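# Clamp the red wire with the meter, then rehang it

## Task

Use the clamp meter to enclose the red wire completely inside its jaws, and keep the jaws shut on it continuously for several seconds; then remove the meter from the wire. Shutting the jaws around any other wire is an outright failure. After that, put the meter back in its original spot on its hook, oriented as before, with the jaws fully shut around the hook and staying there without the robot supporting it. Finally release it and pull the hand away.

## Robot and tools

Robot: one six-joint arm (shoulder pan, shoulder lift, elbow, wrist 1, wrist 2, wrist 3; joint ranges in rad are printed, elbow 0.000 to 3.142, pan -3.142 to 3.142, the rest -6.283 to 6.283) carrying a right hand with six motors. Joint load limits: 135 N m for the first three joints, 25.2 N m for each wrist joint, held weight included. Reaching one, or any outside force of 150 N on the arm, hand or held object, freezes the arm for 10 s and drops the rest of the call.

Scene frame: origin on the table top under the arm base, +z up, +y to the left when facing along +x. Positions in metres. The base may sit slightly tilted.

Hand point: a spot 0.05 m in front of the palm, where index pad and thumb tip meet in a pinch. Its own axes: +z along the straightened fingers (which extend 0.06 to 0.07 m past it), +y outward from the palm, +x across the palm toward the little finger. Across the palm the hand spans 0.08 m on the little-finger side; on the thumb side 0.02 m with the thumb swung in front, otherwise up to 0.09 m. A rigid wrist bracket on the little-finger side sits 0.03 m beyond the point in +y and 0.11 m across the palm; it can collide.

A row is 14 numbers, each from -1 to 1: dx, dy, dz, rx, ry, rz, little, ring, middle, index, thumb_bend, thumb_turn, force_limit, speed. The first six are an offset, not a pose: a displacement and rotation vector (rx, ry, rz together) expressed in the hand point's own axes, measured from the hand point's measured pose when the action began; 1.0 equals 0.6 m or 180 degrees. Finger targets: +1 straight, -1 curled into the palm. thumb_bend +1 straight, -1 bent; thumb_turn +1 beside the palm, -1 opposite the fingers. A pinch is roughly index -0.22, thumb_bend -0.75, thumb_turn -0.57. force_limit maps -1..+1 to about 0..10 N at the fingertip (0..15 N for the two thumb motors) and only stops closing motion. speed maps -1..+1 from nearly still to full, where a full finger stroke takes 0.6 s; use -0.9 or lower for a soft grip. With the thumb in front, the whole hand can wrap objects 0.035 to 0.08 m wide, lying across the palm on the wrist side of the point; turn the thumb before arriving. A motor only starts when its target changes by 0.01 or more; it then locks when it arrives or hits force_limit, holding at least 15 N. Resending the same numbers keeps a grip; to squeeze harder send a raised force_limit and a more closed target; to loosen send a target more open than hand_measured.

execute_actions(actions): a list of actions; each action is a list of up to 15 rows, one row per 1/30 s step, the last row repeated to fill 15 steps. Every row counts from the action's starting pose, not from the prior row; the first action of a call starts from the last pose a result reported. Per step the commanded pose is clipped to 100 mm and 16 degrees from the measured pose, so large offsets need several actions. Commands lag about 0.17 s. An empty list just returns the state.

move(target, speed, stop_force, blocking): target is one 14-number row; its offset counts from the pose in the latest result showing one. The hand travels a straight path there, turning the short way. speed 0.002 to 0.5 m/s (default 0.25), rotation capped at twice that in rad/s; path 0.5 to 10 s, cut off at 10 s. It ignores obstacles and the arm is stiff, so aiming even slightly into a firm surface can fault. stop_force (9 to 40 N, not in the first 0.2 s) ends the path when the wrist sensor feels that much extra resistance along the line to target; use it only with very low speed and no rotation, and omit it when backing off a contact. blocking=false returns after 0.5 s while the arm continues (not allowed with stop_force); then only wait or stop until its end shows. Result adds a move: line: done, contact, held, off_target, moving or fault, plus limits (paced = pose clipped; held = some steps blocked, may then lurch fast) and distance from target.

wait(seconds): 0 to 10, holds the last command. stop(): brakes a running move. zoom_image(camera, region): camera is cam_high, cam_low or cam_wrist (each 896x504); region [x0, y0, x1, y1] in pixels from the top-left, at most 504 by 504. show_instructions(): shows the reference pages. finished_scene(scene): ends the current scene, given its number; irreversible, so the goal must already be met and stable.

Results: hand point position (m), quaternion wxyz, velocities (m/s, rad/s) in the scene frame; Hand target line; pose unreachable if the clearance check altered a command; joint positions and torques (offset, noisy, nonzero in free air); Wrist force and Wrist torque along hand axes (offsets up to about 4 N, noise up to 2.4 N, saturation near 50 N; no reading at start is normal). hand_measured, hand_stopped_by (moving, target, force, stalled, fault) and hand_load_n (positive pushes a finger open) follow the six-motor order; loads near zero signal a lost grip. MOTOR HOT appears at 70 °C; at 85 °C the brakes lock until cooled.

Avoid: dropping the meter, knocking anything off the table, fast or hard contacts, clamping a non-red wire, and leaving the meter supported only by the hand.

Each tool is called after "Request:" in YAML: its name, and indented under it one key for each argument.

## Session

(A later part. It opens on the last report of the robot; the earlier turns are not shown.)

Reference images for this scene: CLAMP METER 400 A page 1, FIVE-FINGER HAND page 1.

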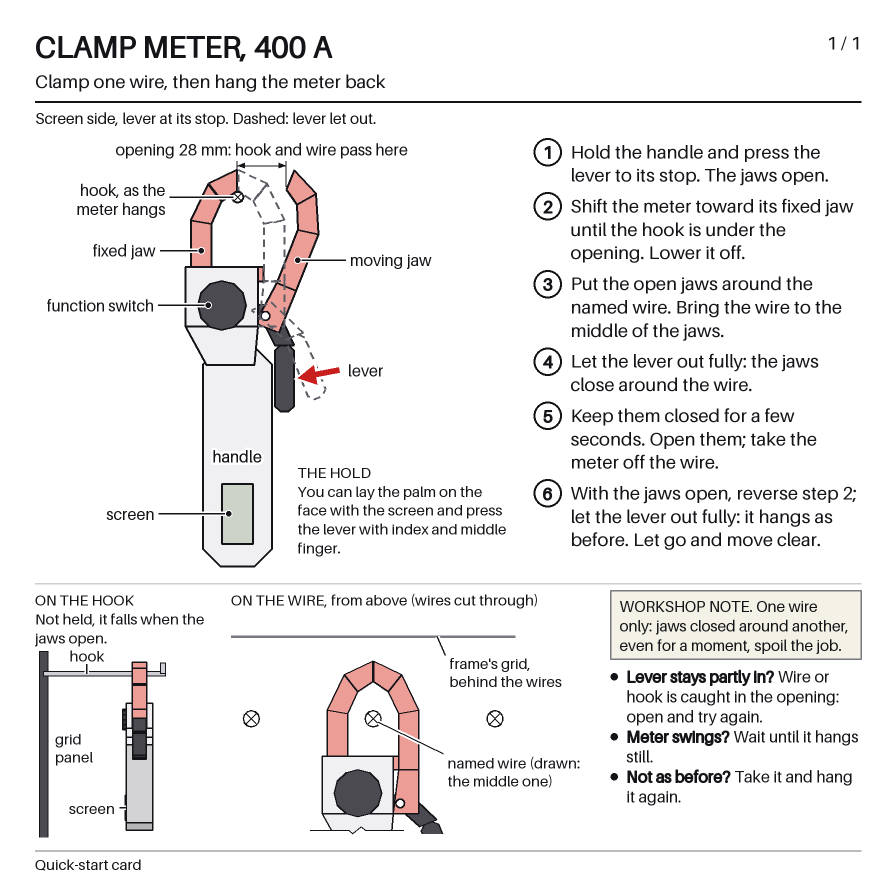

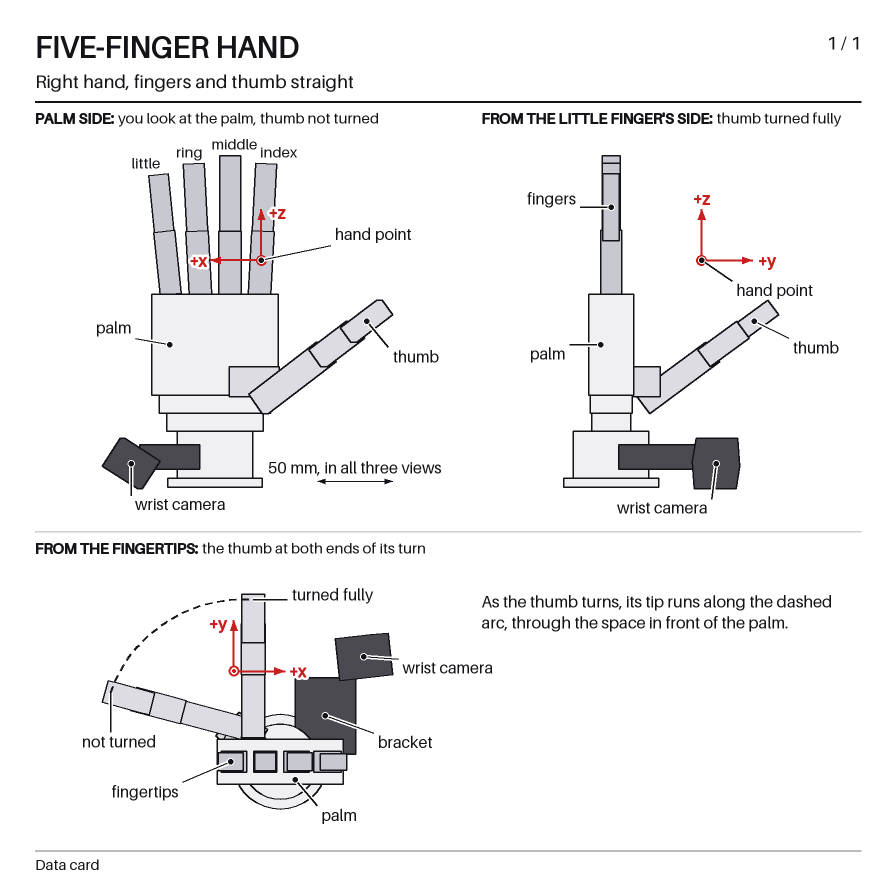

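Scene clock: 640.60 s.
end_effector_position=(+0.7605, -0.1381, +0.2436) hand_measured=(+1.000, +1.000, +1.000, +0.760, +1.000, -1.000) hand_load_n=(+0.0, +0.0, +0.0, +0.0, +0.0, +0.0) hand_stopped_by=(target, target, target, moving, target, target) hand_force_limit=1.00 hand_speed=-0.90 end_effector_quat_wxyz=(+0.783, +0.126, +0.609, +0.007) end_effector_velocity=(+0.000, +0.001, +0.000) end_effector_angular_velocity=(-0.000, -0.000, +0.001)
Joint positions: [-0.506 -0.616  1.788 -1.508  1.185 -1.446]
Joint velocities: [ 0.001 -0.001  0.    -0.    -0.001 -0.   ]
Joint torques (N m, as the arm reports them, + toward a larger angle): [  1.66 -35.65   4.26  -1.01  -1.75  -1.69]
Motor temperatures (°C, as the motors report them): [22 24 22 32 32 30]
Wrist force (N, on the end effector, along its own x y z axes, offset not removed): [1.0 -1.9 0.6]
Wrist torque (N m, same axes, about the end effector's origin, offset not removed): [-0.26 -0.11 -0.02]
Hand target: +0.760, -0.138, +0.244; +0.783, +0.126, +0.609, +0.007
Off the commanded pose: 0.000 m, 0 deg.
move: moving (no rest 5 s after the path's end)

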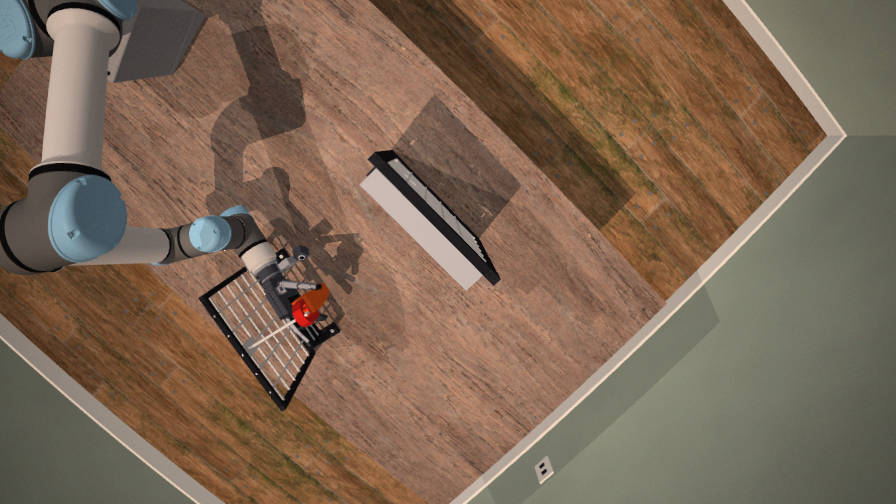

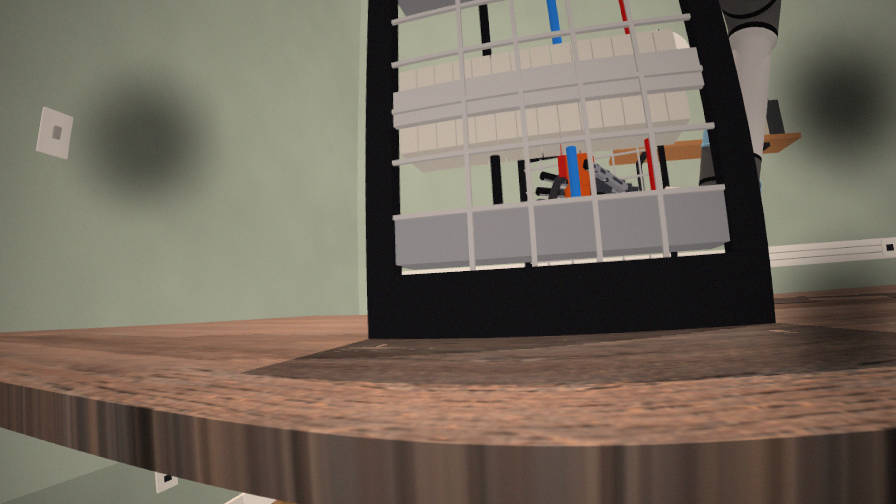

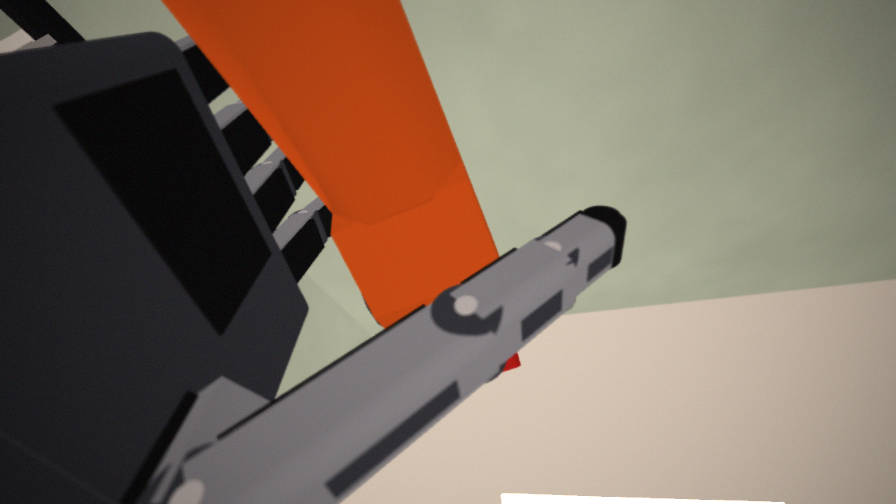

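Hanging. Unroll so the little finger clears, and withdraw.

Request:
move:
  target: [0,0,-0.02,0,0,-0.06,1,1,1,1,1,-1,1,-0.5]
  speed: 0.03

Request:
move:
  target: [-0.04,0,-0.3,0,0,0,1,1,1,1,1,-1,1,-0.5]
  speed: 0.05

Request:
wait:
  seconds: 5

Request:
zoom_image:
  camera: "cam_high"
  region: [235,240,365,370]

Scene clock: 657.10 s.
end_effector_position=(+0.7491, -0.1358, +0.2409) hand_measured=(+1.000, +1.000, +1.000, +1.000, +1.000, -1.000) hand_load_n=(+0.0, +0.0, +0.0, +0.0, +0.0, +0.0) hand_stopped_by=(target, target, target, target, target, target) hand_force_limit=1.00 hand_speed=-0.50 end_effector_quat_wxyz=(+0.781, +0.068, +0.618, -0.067) end_effector_velocity=(-0.001, +0.002, -0.000) end_effector_angular_velocity=(-0.014, +0.003, -0.001)
Joint positions: [-0.526 -0.646  1.838 -1.53   1.167 -1.626]
Joint velocities: [ 0.    -0.002  0.004 -0.001 -0.002 -0.014]
Joint torques (N m, as the arm reports them, + toward a larger angle): [  0.66 -47.03   7.71  -4.11  -1.83  -2.47]
Motor temperatures (°C, as the motors report them): [22 24 22 32 32 30]
Wrist force (N, on the end effector, along its own x y z axes, offset not removed): [-1.6 0.8 -0.1]
Wrist torque (N m, same axes, about the end effector's origin, offset not removed): [0.19 0.34 -0.03]
Hand target: +0.749, -0.136, +0.241; +0.780, +0.068, +0.618, -0.067
Off the commanded pose: 0.000 m, 0 deg.
move: done

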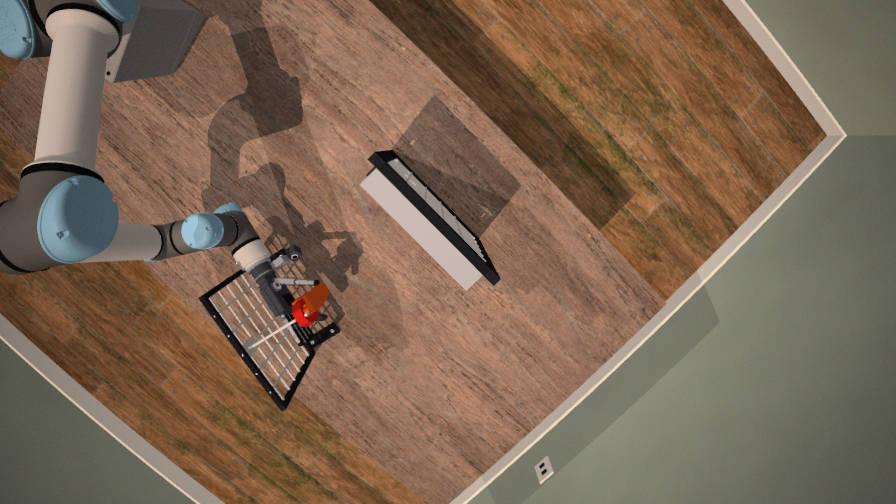

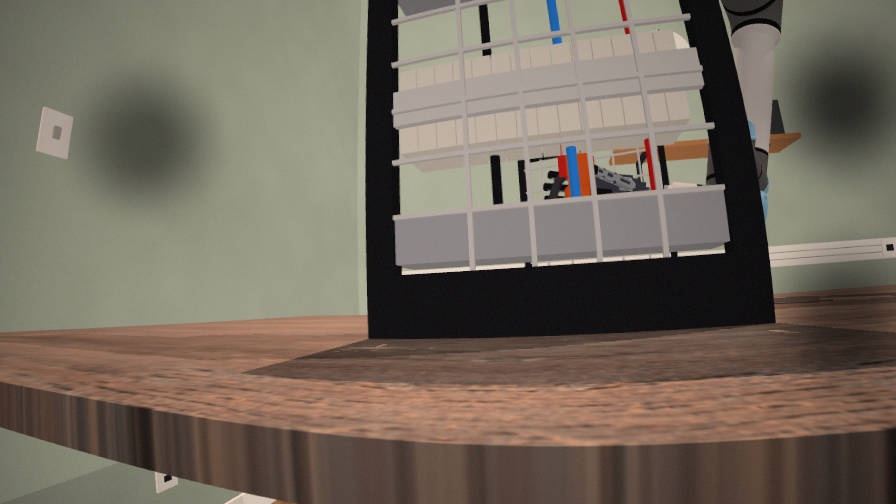

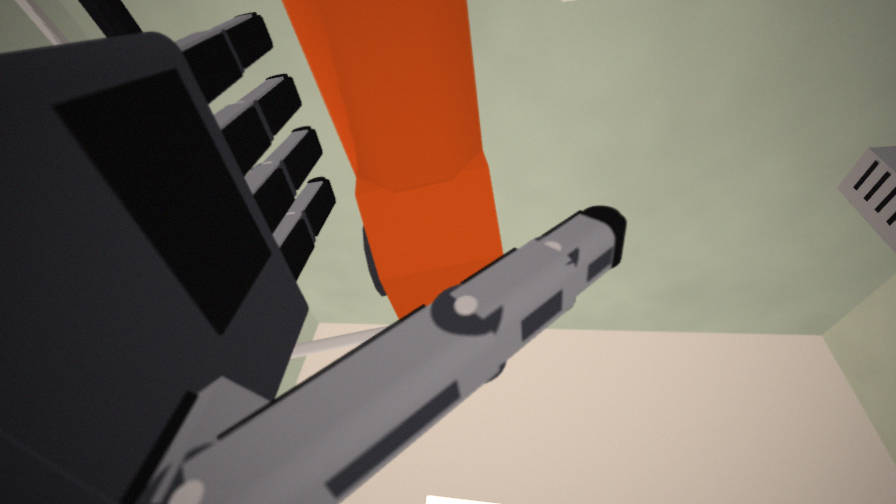

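Scene clock: 661.17 s.
end_effector_position=(+0.5719, -0.1015, +0.2233) hand_measured=(+1.000, +1.000, +1.000, +1.000, +1.000, -1.000) hand_load_n=(+0.0, +0.0, +0.0, +0.0, +0.0, +0.0) hand_stopped_by=(target, target, target, target, target, target) hand_force_limit=1.00 hand_speed=-0.50 end_effector_quat_wxyz=(+0.780, +0.068, +0.618, -0.067) end_effector_velocity=(-0.002, +0.000, -0.001) end_effector_angular_velocity=(-0.000, -0.000, +0.000)
Joint positions: [-0.728 -0.62   2.317 -2.073  0.977 -1.546]
Joint velocities: [-0.006  0.004  0.005 -0.011 -0.006  0.003]
Joint torques (N m, as the arm reports them, + toward a larger angle): [ -0.44 -25.87  17.82  -4.37  -1.67   2.6 ]
Motor temperatures (°C, as the motors report them): [22 24 22 32 32 30]
Wrist force (N, on the end effector, along its own x y z axes, offset not removed): [0.2 0.2 0.3]
Wrist torque (N m, same axes, about the end effector's origin, offset not removed): [0.09 0.16 0.19]
Hand target: +0.572, -0.101, +0.223; +0.781, +0.068, +0.618, -0.067
Off the commanded pose: 0.000 m, 0 deg.
move: done

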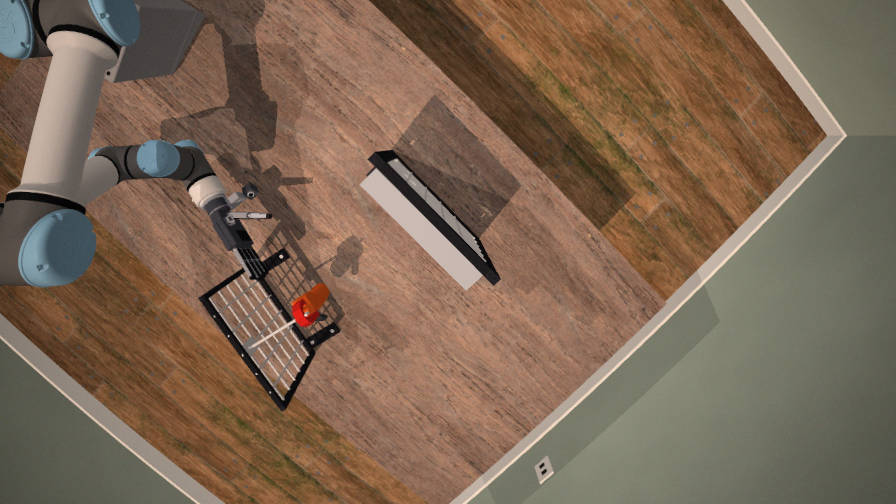

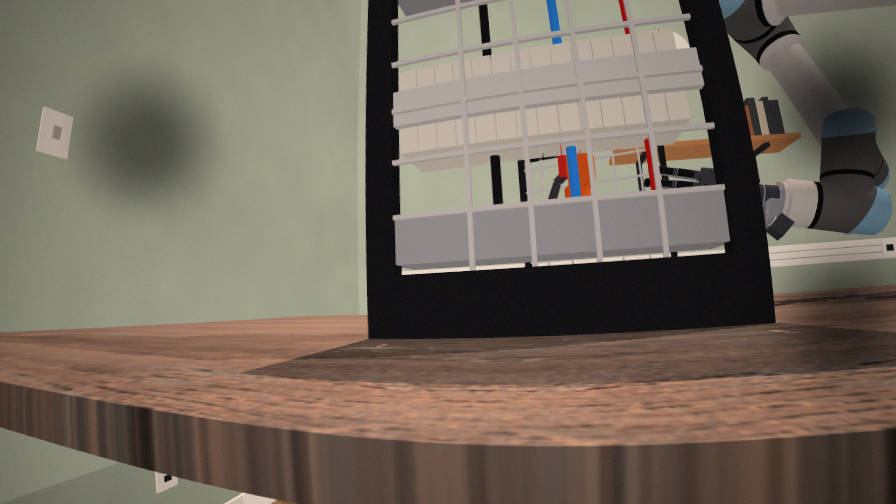

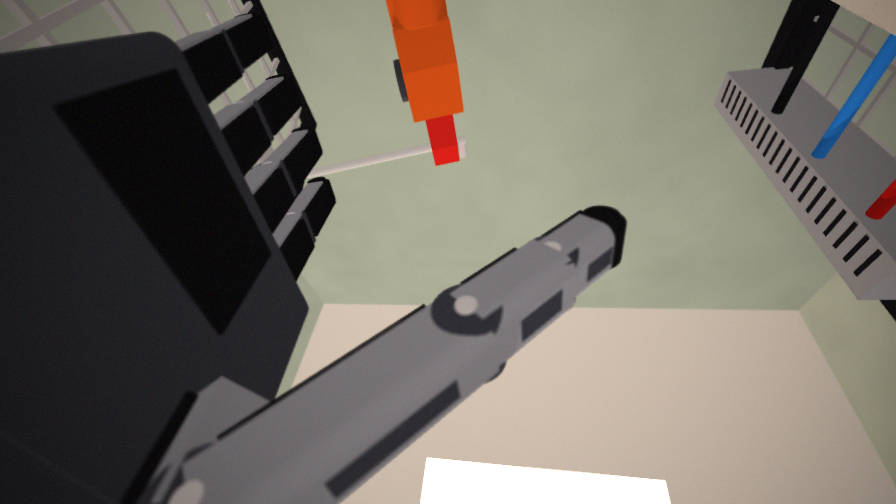

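Scene clock: 666.17 s.
end_effector_position=(+0.5716, -0.1014, +0.2233) hand_measured=(+1.000, +1.000, +1.000, +1.000, +1.000, -1.000) hand_load_n=(+0.0, +0.0, +0.0, +0.0, +0.0, +0.0) hand_stopped_by=(target, target, target, target, target, target) hand_force_limit=1.00 hand_speed=-0.50 end_effector_quat_wxyz=(+0.781, +0.068, +0.618, -0.067) end_effector_velocity=(+0.000, +0.001, +0.000) end_effector_angular_velocity=(-0.000, -0.001, +0.001)
Joint positions: [-0.728 -0.62   2.318 -2.075  0.977 -1.545]
Joint velocities: [ 0.002 -0.    -0.    -0.     0.    -0.   ]
Joint torques (N m, as the arm reports them, + toward a larger angle): [ -0.89 -26.16  17.99  -4.11  -1.64   2.63]
Motor temperatures (°C, as the motors report them): [22 24 22 32 32 30]
Wrist force (N, on the end effector, along its own x y z axes, offset not removed): [-1.4 -0.1 -1.7]
Wrist torque (N m, same axes, about the end effector's origin, offset not removed): [0.04 0.34 0.03]
Hand target: +0.572, -0.101, +0.223; +0.781, +0.068, +0.618, -0.067
Off the commanded pose: 0.000 m, 0 deg.
wait: 5.00 s; at rest by 0.17 s

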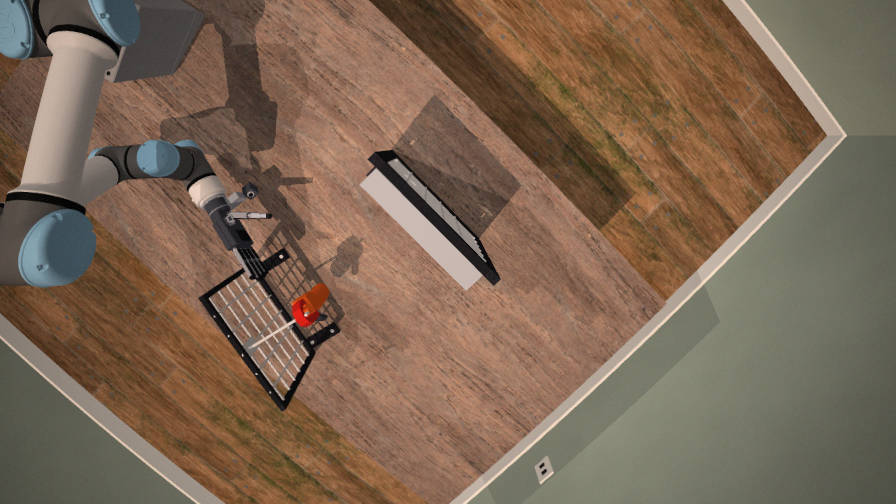

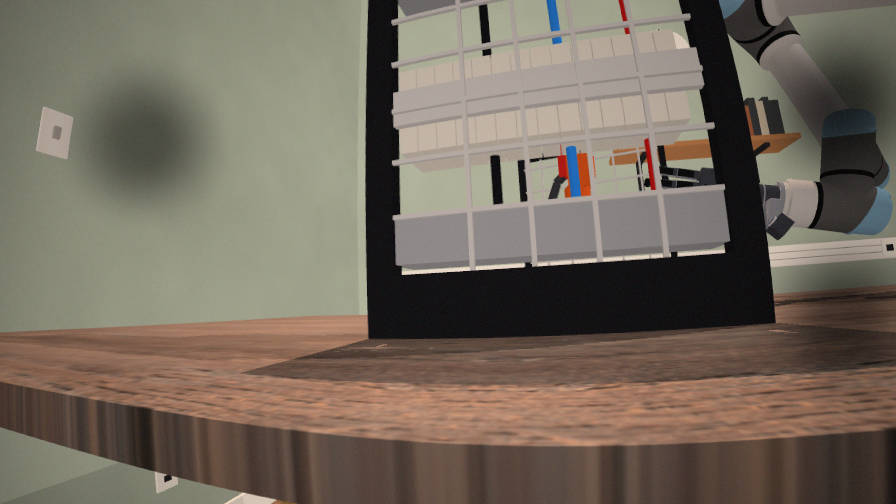

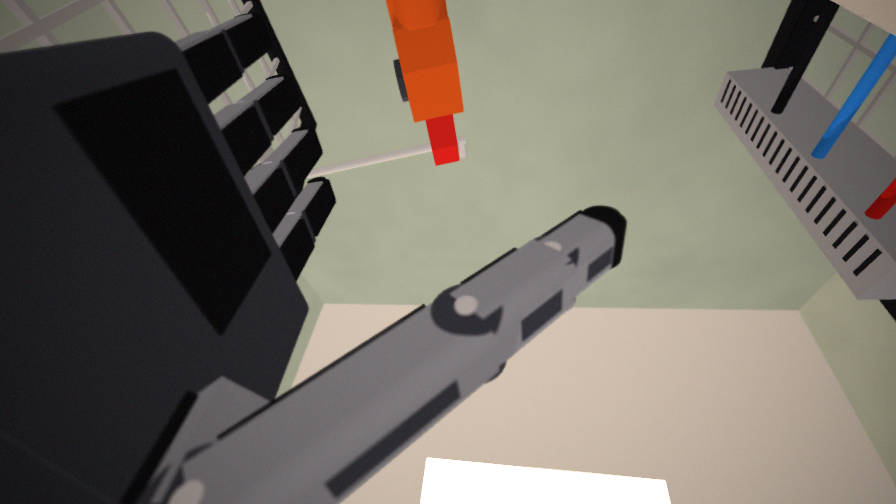

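Region (235, 240, 365, 370) of cam_high's 896x504 image, scaled by 3.877, with more detail than that image has.

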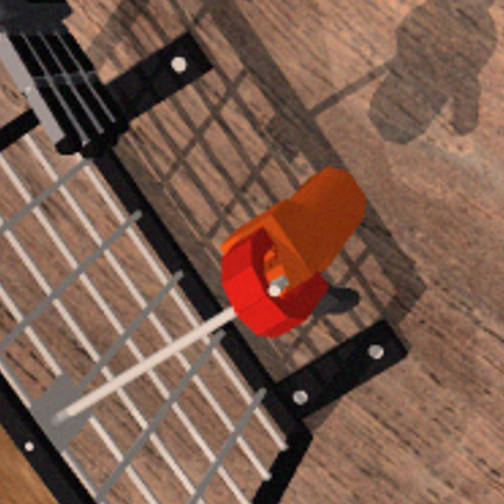

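Request:
move:
  target: [-0.105,0.175,0.025,0,0.073,0,-1,-1,-1,1,1,-1,0,0]
  speed: 0.1

Request:
move:
  target: [0,0,0.29,0,0,0,-1,-1,-1,1,1,-1,0,0]
  speed: 0.08

Request:
zoom_image:
  camera: "cam_high"
  region: [235,240,365,370]

Scene clock: 676.07 s.
end_effector_position=(+0.5913, -0.0001, +0.2904) hand_measured=(-1.000, -1.000, -1.000, +1.000, +1.000, -1.000) hand_load_n=(+0.0, +0.0, +0.0, +0.0, +0.0, +0.0) hand_stopped_by=(target, target, target, target, target, target) hand_force_limit=0.00 hand_speed=0.00 end_effector_quat_wxyz=(+0.705, +0.076, +0.703, -0.058) end_effector_velocity=(+0.001, +0.002, +0.001) end_effector_angular_velocity=(+0.002, +0.008, -0.003)
Joint positions: [-0.397 -0.969  2.395 -1.515  1.319 -1.732]
Joint velocities: [ 0.01  -0.009 -0.002  0.018  0.014 -0.003]
Joint torques (N m, as the arm reports them, + toward a larger angle): [ 18.09 -35.87 -15.24   0.87   1.51  -2.02]
Motor temperatures (°C, as the motors report them): [22 24 22 32 32 30]
Wrist force (N, on the end effector, along its own x y z axes, offset not removed): [2.8 -0.5 -0.9]
Wrist torque (N m, same axes, about the end effector's origin, offset not removed): [-0.14 -0.46 -0.01]
Hand target: +0.591, +0.000, +0.291; +0.705, +0.076, +0.703, -0.058
Off the commanded pose: 0.000 m, 0 deg.
move: done

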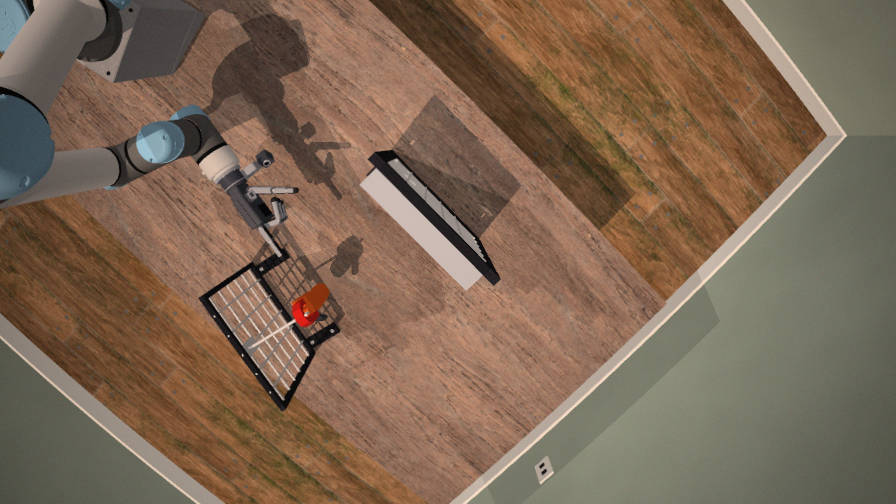

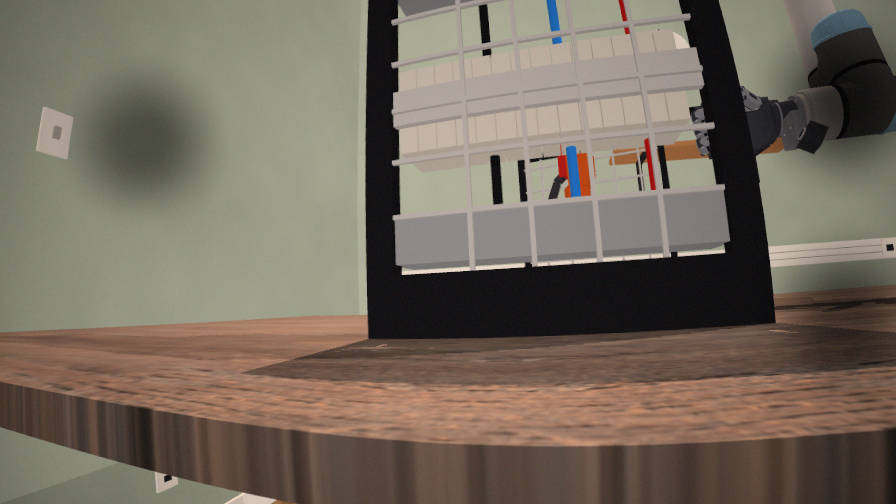

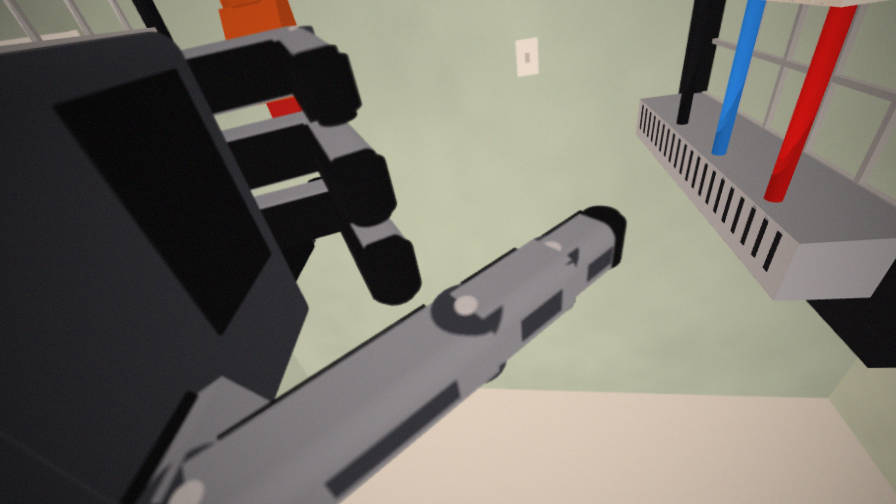

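Scene clock: 678.77 s.
end_effector_position=(+0.7620, -0.0328, +0.2906) hand_measured=(-1.000, -1.000, -1.000, +1.000, +1.000, -1.000) hand_load_n=(+0.0, +0.0, +0.0, +0.0, +0.0, +0.0) hand_stopped_by=(target, target, target, target, target, target) hand_force_limit=0.00 hand_speed=0.00 end_effector_quat_wxyz=(+0.705, +0.076, +0.703, -0.058) end_effector_velocity=(+0.002, -0.001, +0.000) end_effector_angular_velocity=(-0.001, -0.001, -0.001)
Joint positions: [-0.306 -0.841  1.89  -1.135  1.409 -1.74 ]
Joint velocities: [-0.     0.002 -0.007  0.004  0.    -0.   ]
Joint torques (N m, as the arm reports them, + toward a larger angle): [ 20.5  -32.6  -24.19   0.78   1.2   -2.23]
Motor temperatures (°C, as the motors report them): [22 24 22 32 32 30]
Wrist force (N, on the end effector, along its own x y z axes, offset not removed): [-0.1 -2.5 1.5]
Wrist torque (N m, same axes, about the end effector's origin, offset not removed): [-0.46 0.01 -0.17]
Hand target: +0.762, -0.033, +0.291; +0.705, +0.076, +0.703, -0.058
Off the commanded pose: 0.000 m, 0 deg.
move: done

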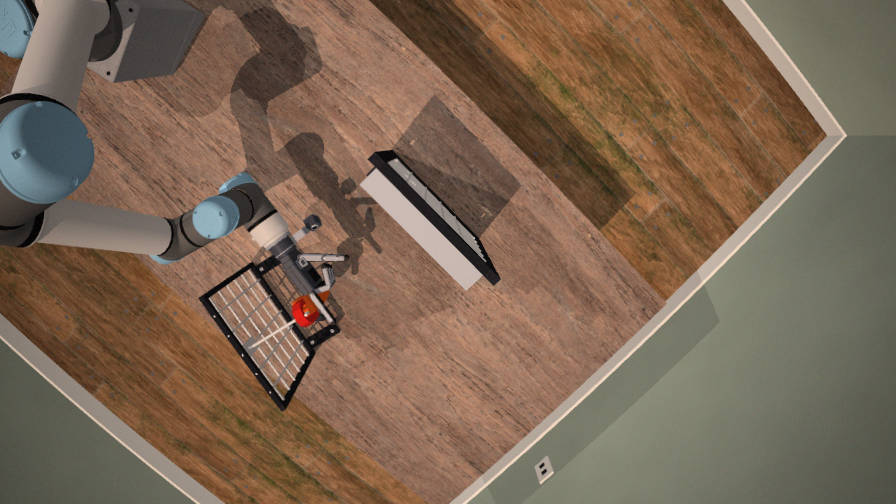

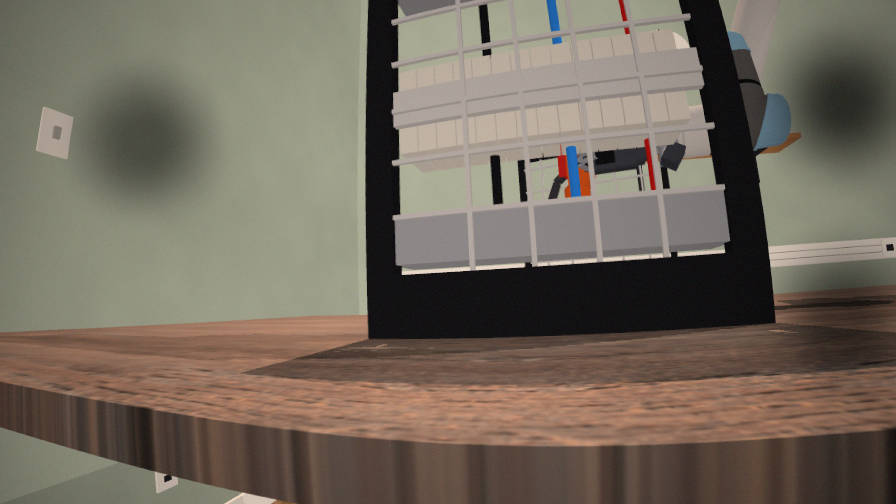

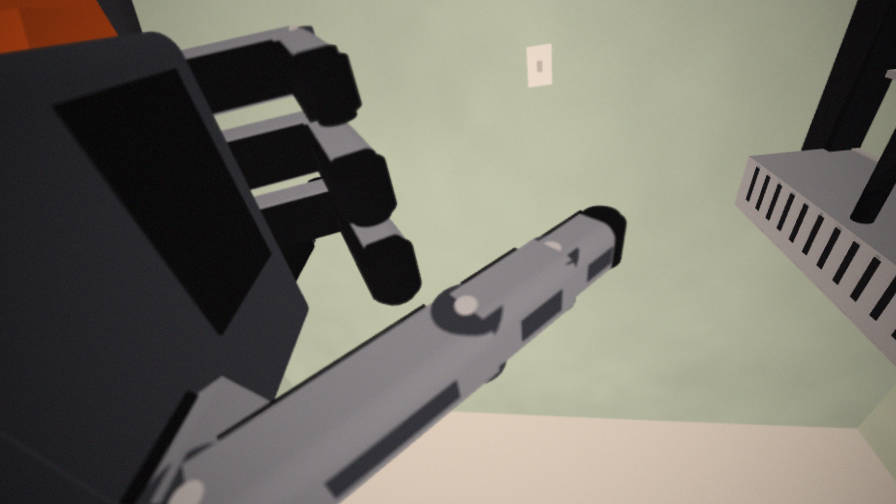

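Region (235, 240, 365, 370) of cam_high's 896x504 image, scaled by 3.877, with more detail than that image has.

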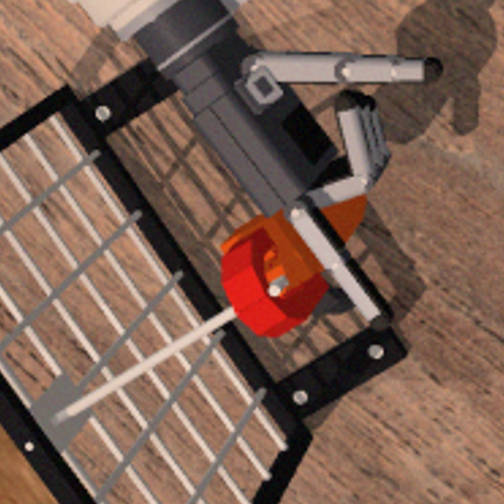

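Request:
move:
  target: [0,0,-0.04,0,0,0,-1,-1,-1,1,1,-1,0,0]
  speed: 0.03

Request:
move:
  target: [0,-0.052,-0.005,0,0,0,-1,-1,-1,1,1,-1,0,0]
  speed: 0.006
  stop_force: 9

Request:
zoom_image:
  camera: "cam_high"
  region: [235,240,365,370]

Scene clock: 689.37 s.
end_effector_position=(+0.7387, -0.0283, +0.2906) hand_measured=(-1.000, -1.000, -1.000, +1.000, +1.000, -1.000) hand_load_n=(+0.0, +0.0, +0.0, +0.0, +0.0, +0.0) hand_stopped_by=(target, target, target, target, target, target) hand_force_limit=0.00 hand_speed=0.00 end_effector_quat_wxyz=(+0.705, +0.076, +0.703, -0.058) end_effector_velocity=(-0.003, +0.001, -0.000) end_effector_angular_velocity=(+0.000, +0.000, -0.000)
Joint positions: [-0.315 -0.866  1.962 -1.183  1.4   -1.739]
Joint velocities: [-0.001 -0.003  0.008 -0.005 -0.     0.   ]
Joint torques (N m, as the arm reports them, + toward a larger angle): [  0.7  -44.1    4.53  -3.61  -1.97   2.67]
Motor temperatures (°C, as the motors report them): [22 24 22 32 32 30]
Wrist force (N, on the end effector, along its own x y z axes, offset not removed): [0.0 -1.1 -0.7]
Wrist torque (N m, same axes, about the end effector's origin, offset not removed): [-0.24 0.14 0.00]
Hand target: +0.738, -0.028, +0.291; +0.705, +0.076, +0.703, -0.058
Off the commanded pose: 0.000 m, 0 deg.
move: done

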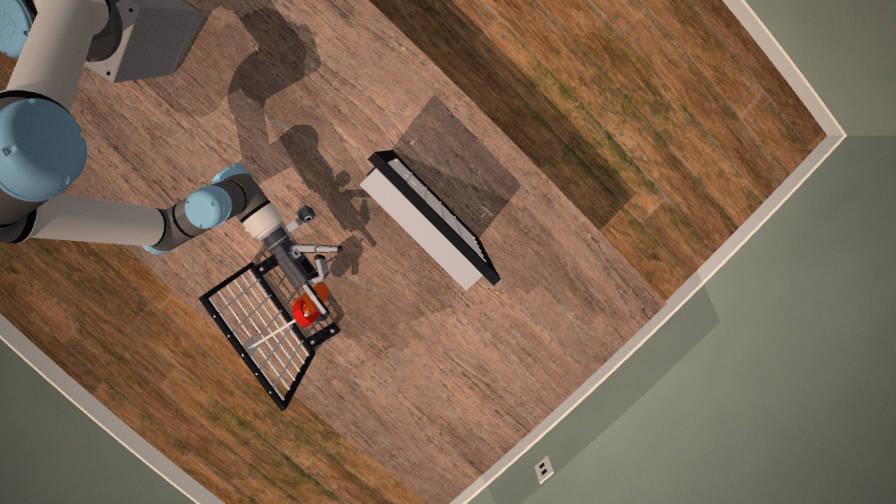

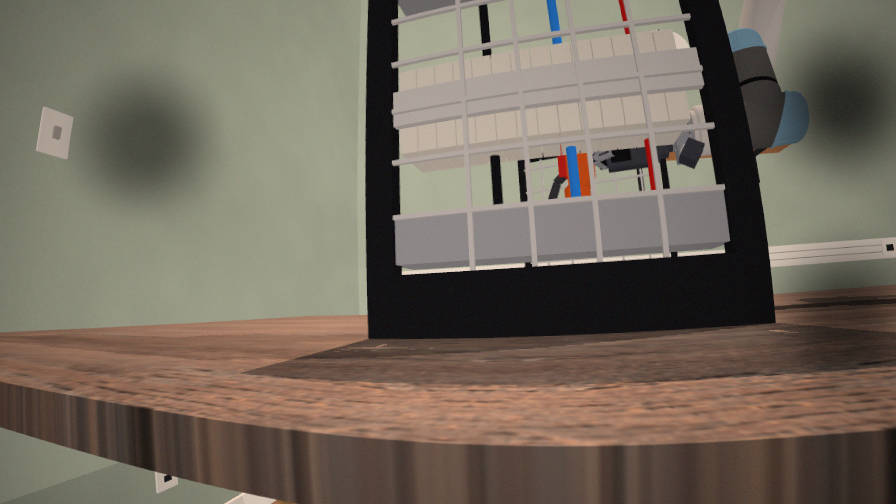

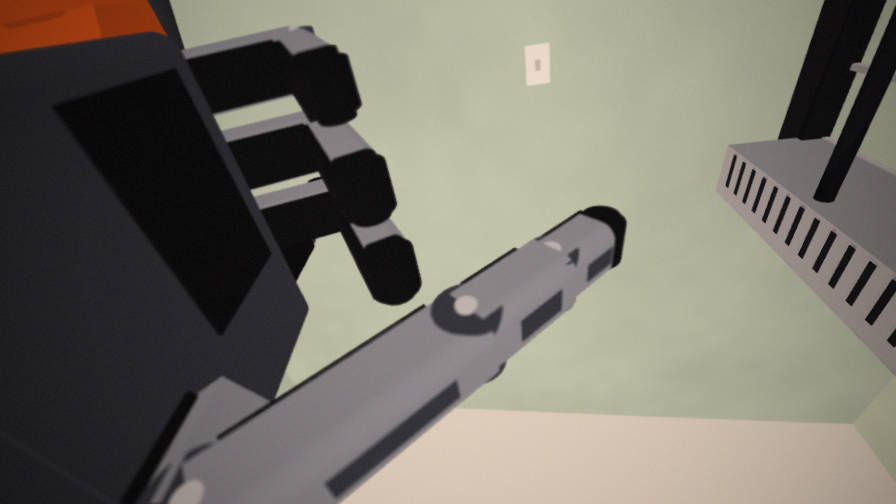

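Scene clock: 694.80 s.
end_effector_position=(+0.7299, -0.0582, +0.2898) hand_measured=(-1.000, -1.000, -1.000, +1.000, +1.000, -1.000) hand_load_n=(+0.0, +0.0, +0.0, -0.5, +0.0, +0.0) hand_stopped_by=(target, target, target, target, target, target) hand_force_limit=0.00 hand_speed=0.00 end_effector_quat_wxyz=(+0.705, +0.076, +0.703, -0.058) end_effector_velocity=(+0.000, -0.002, +0.000) end_effector_angular_velocity=(-0.000, -0.001, -0.001)
Joint positions: [-0.381 -0.886  1.981 -1.184  1.334 -1.734]
Joint velocities: [-0.003 -0.001 -0.001  0.001 -0.002  0.   ]
Joint torques (N m, as the arm reports them, + toward a larger angle): [ -0.07 -42.45   4.7    0.87  -1.65   2.49]
Motor temperatures (°C, as the motors report them): [22 24 22 32 32 30]
Wrist force (N, on the end effector, along its own x y z axes, offset not removed): [-0.7 1.6 3.3]
Wrist torque (N m, same axes, about the end effector's origin, offset not removed): [-0.15 -0.12 0.02]
Hand target: +0.730, -0.058, +0.290; +0.705, +0.076, +0.703, -0.058
Off the commanded pose: 0.000 m, 0 deg.
move: done

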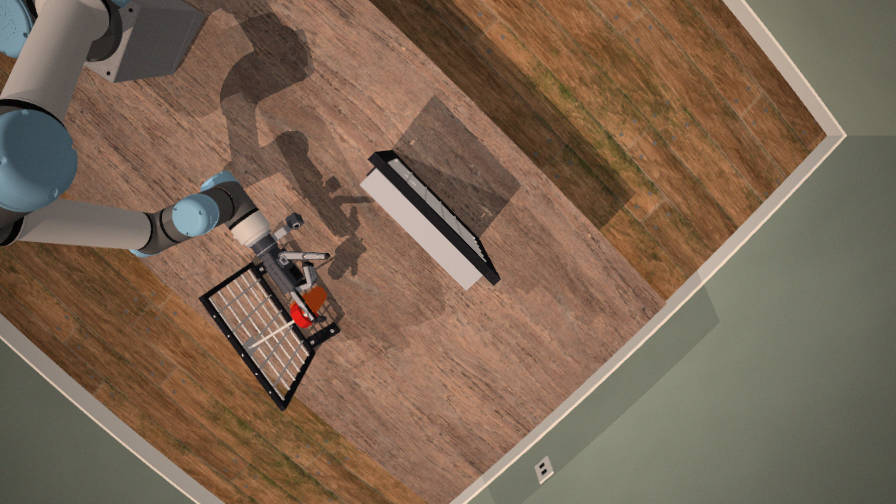

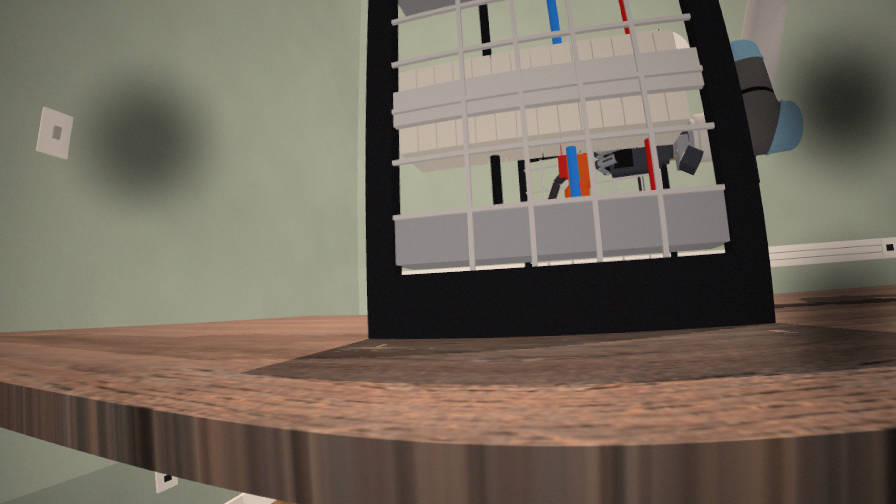

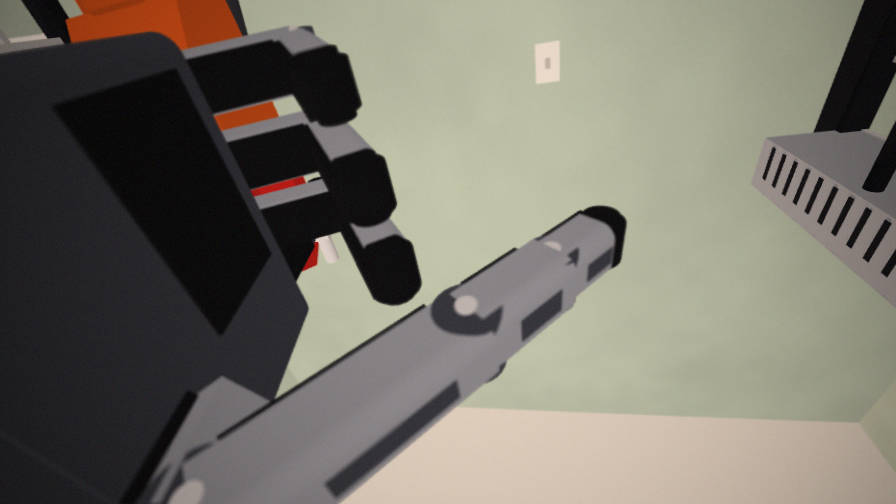

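Region (235, 240, 365, 370) of cam_high's 896x504 image, scaled by 3.877, with more detail than that image has.

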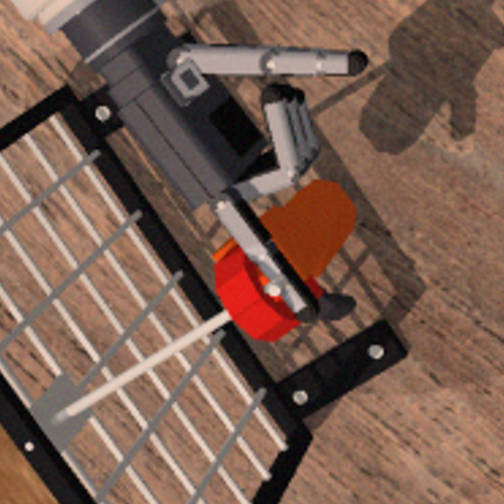

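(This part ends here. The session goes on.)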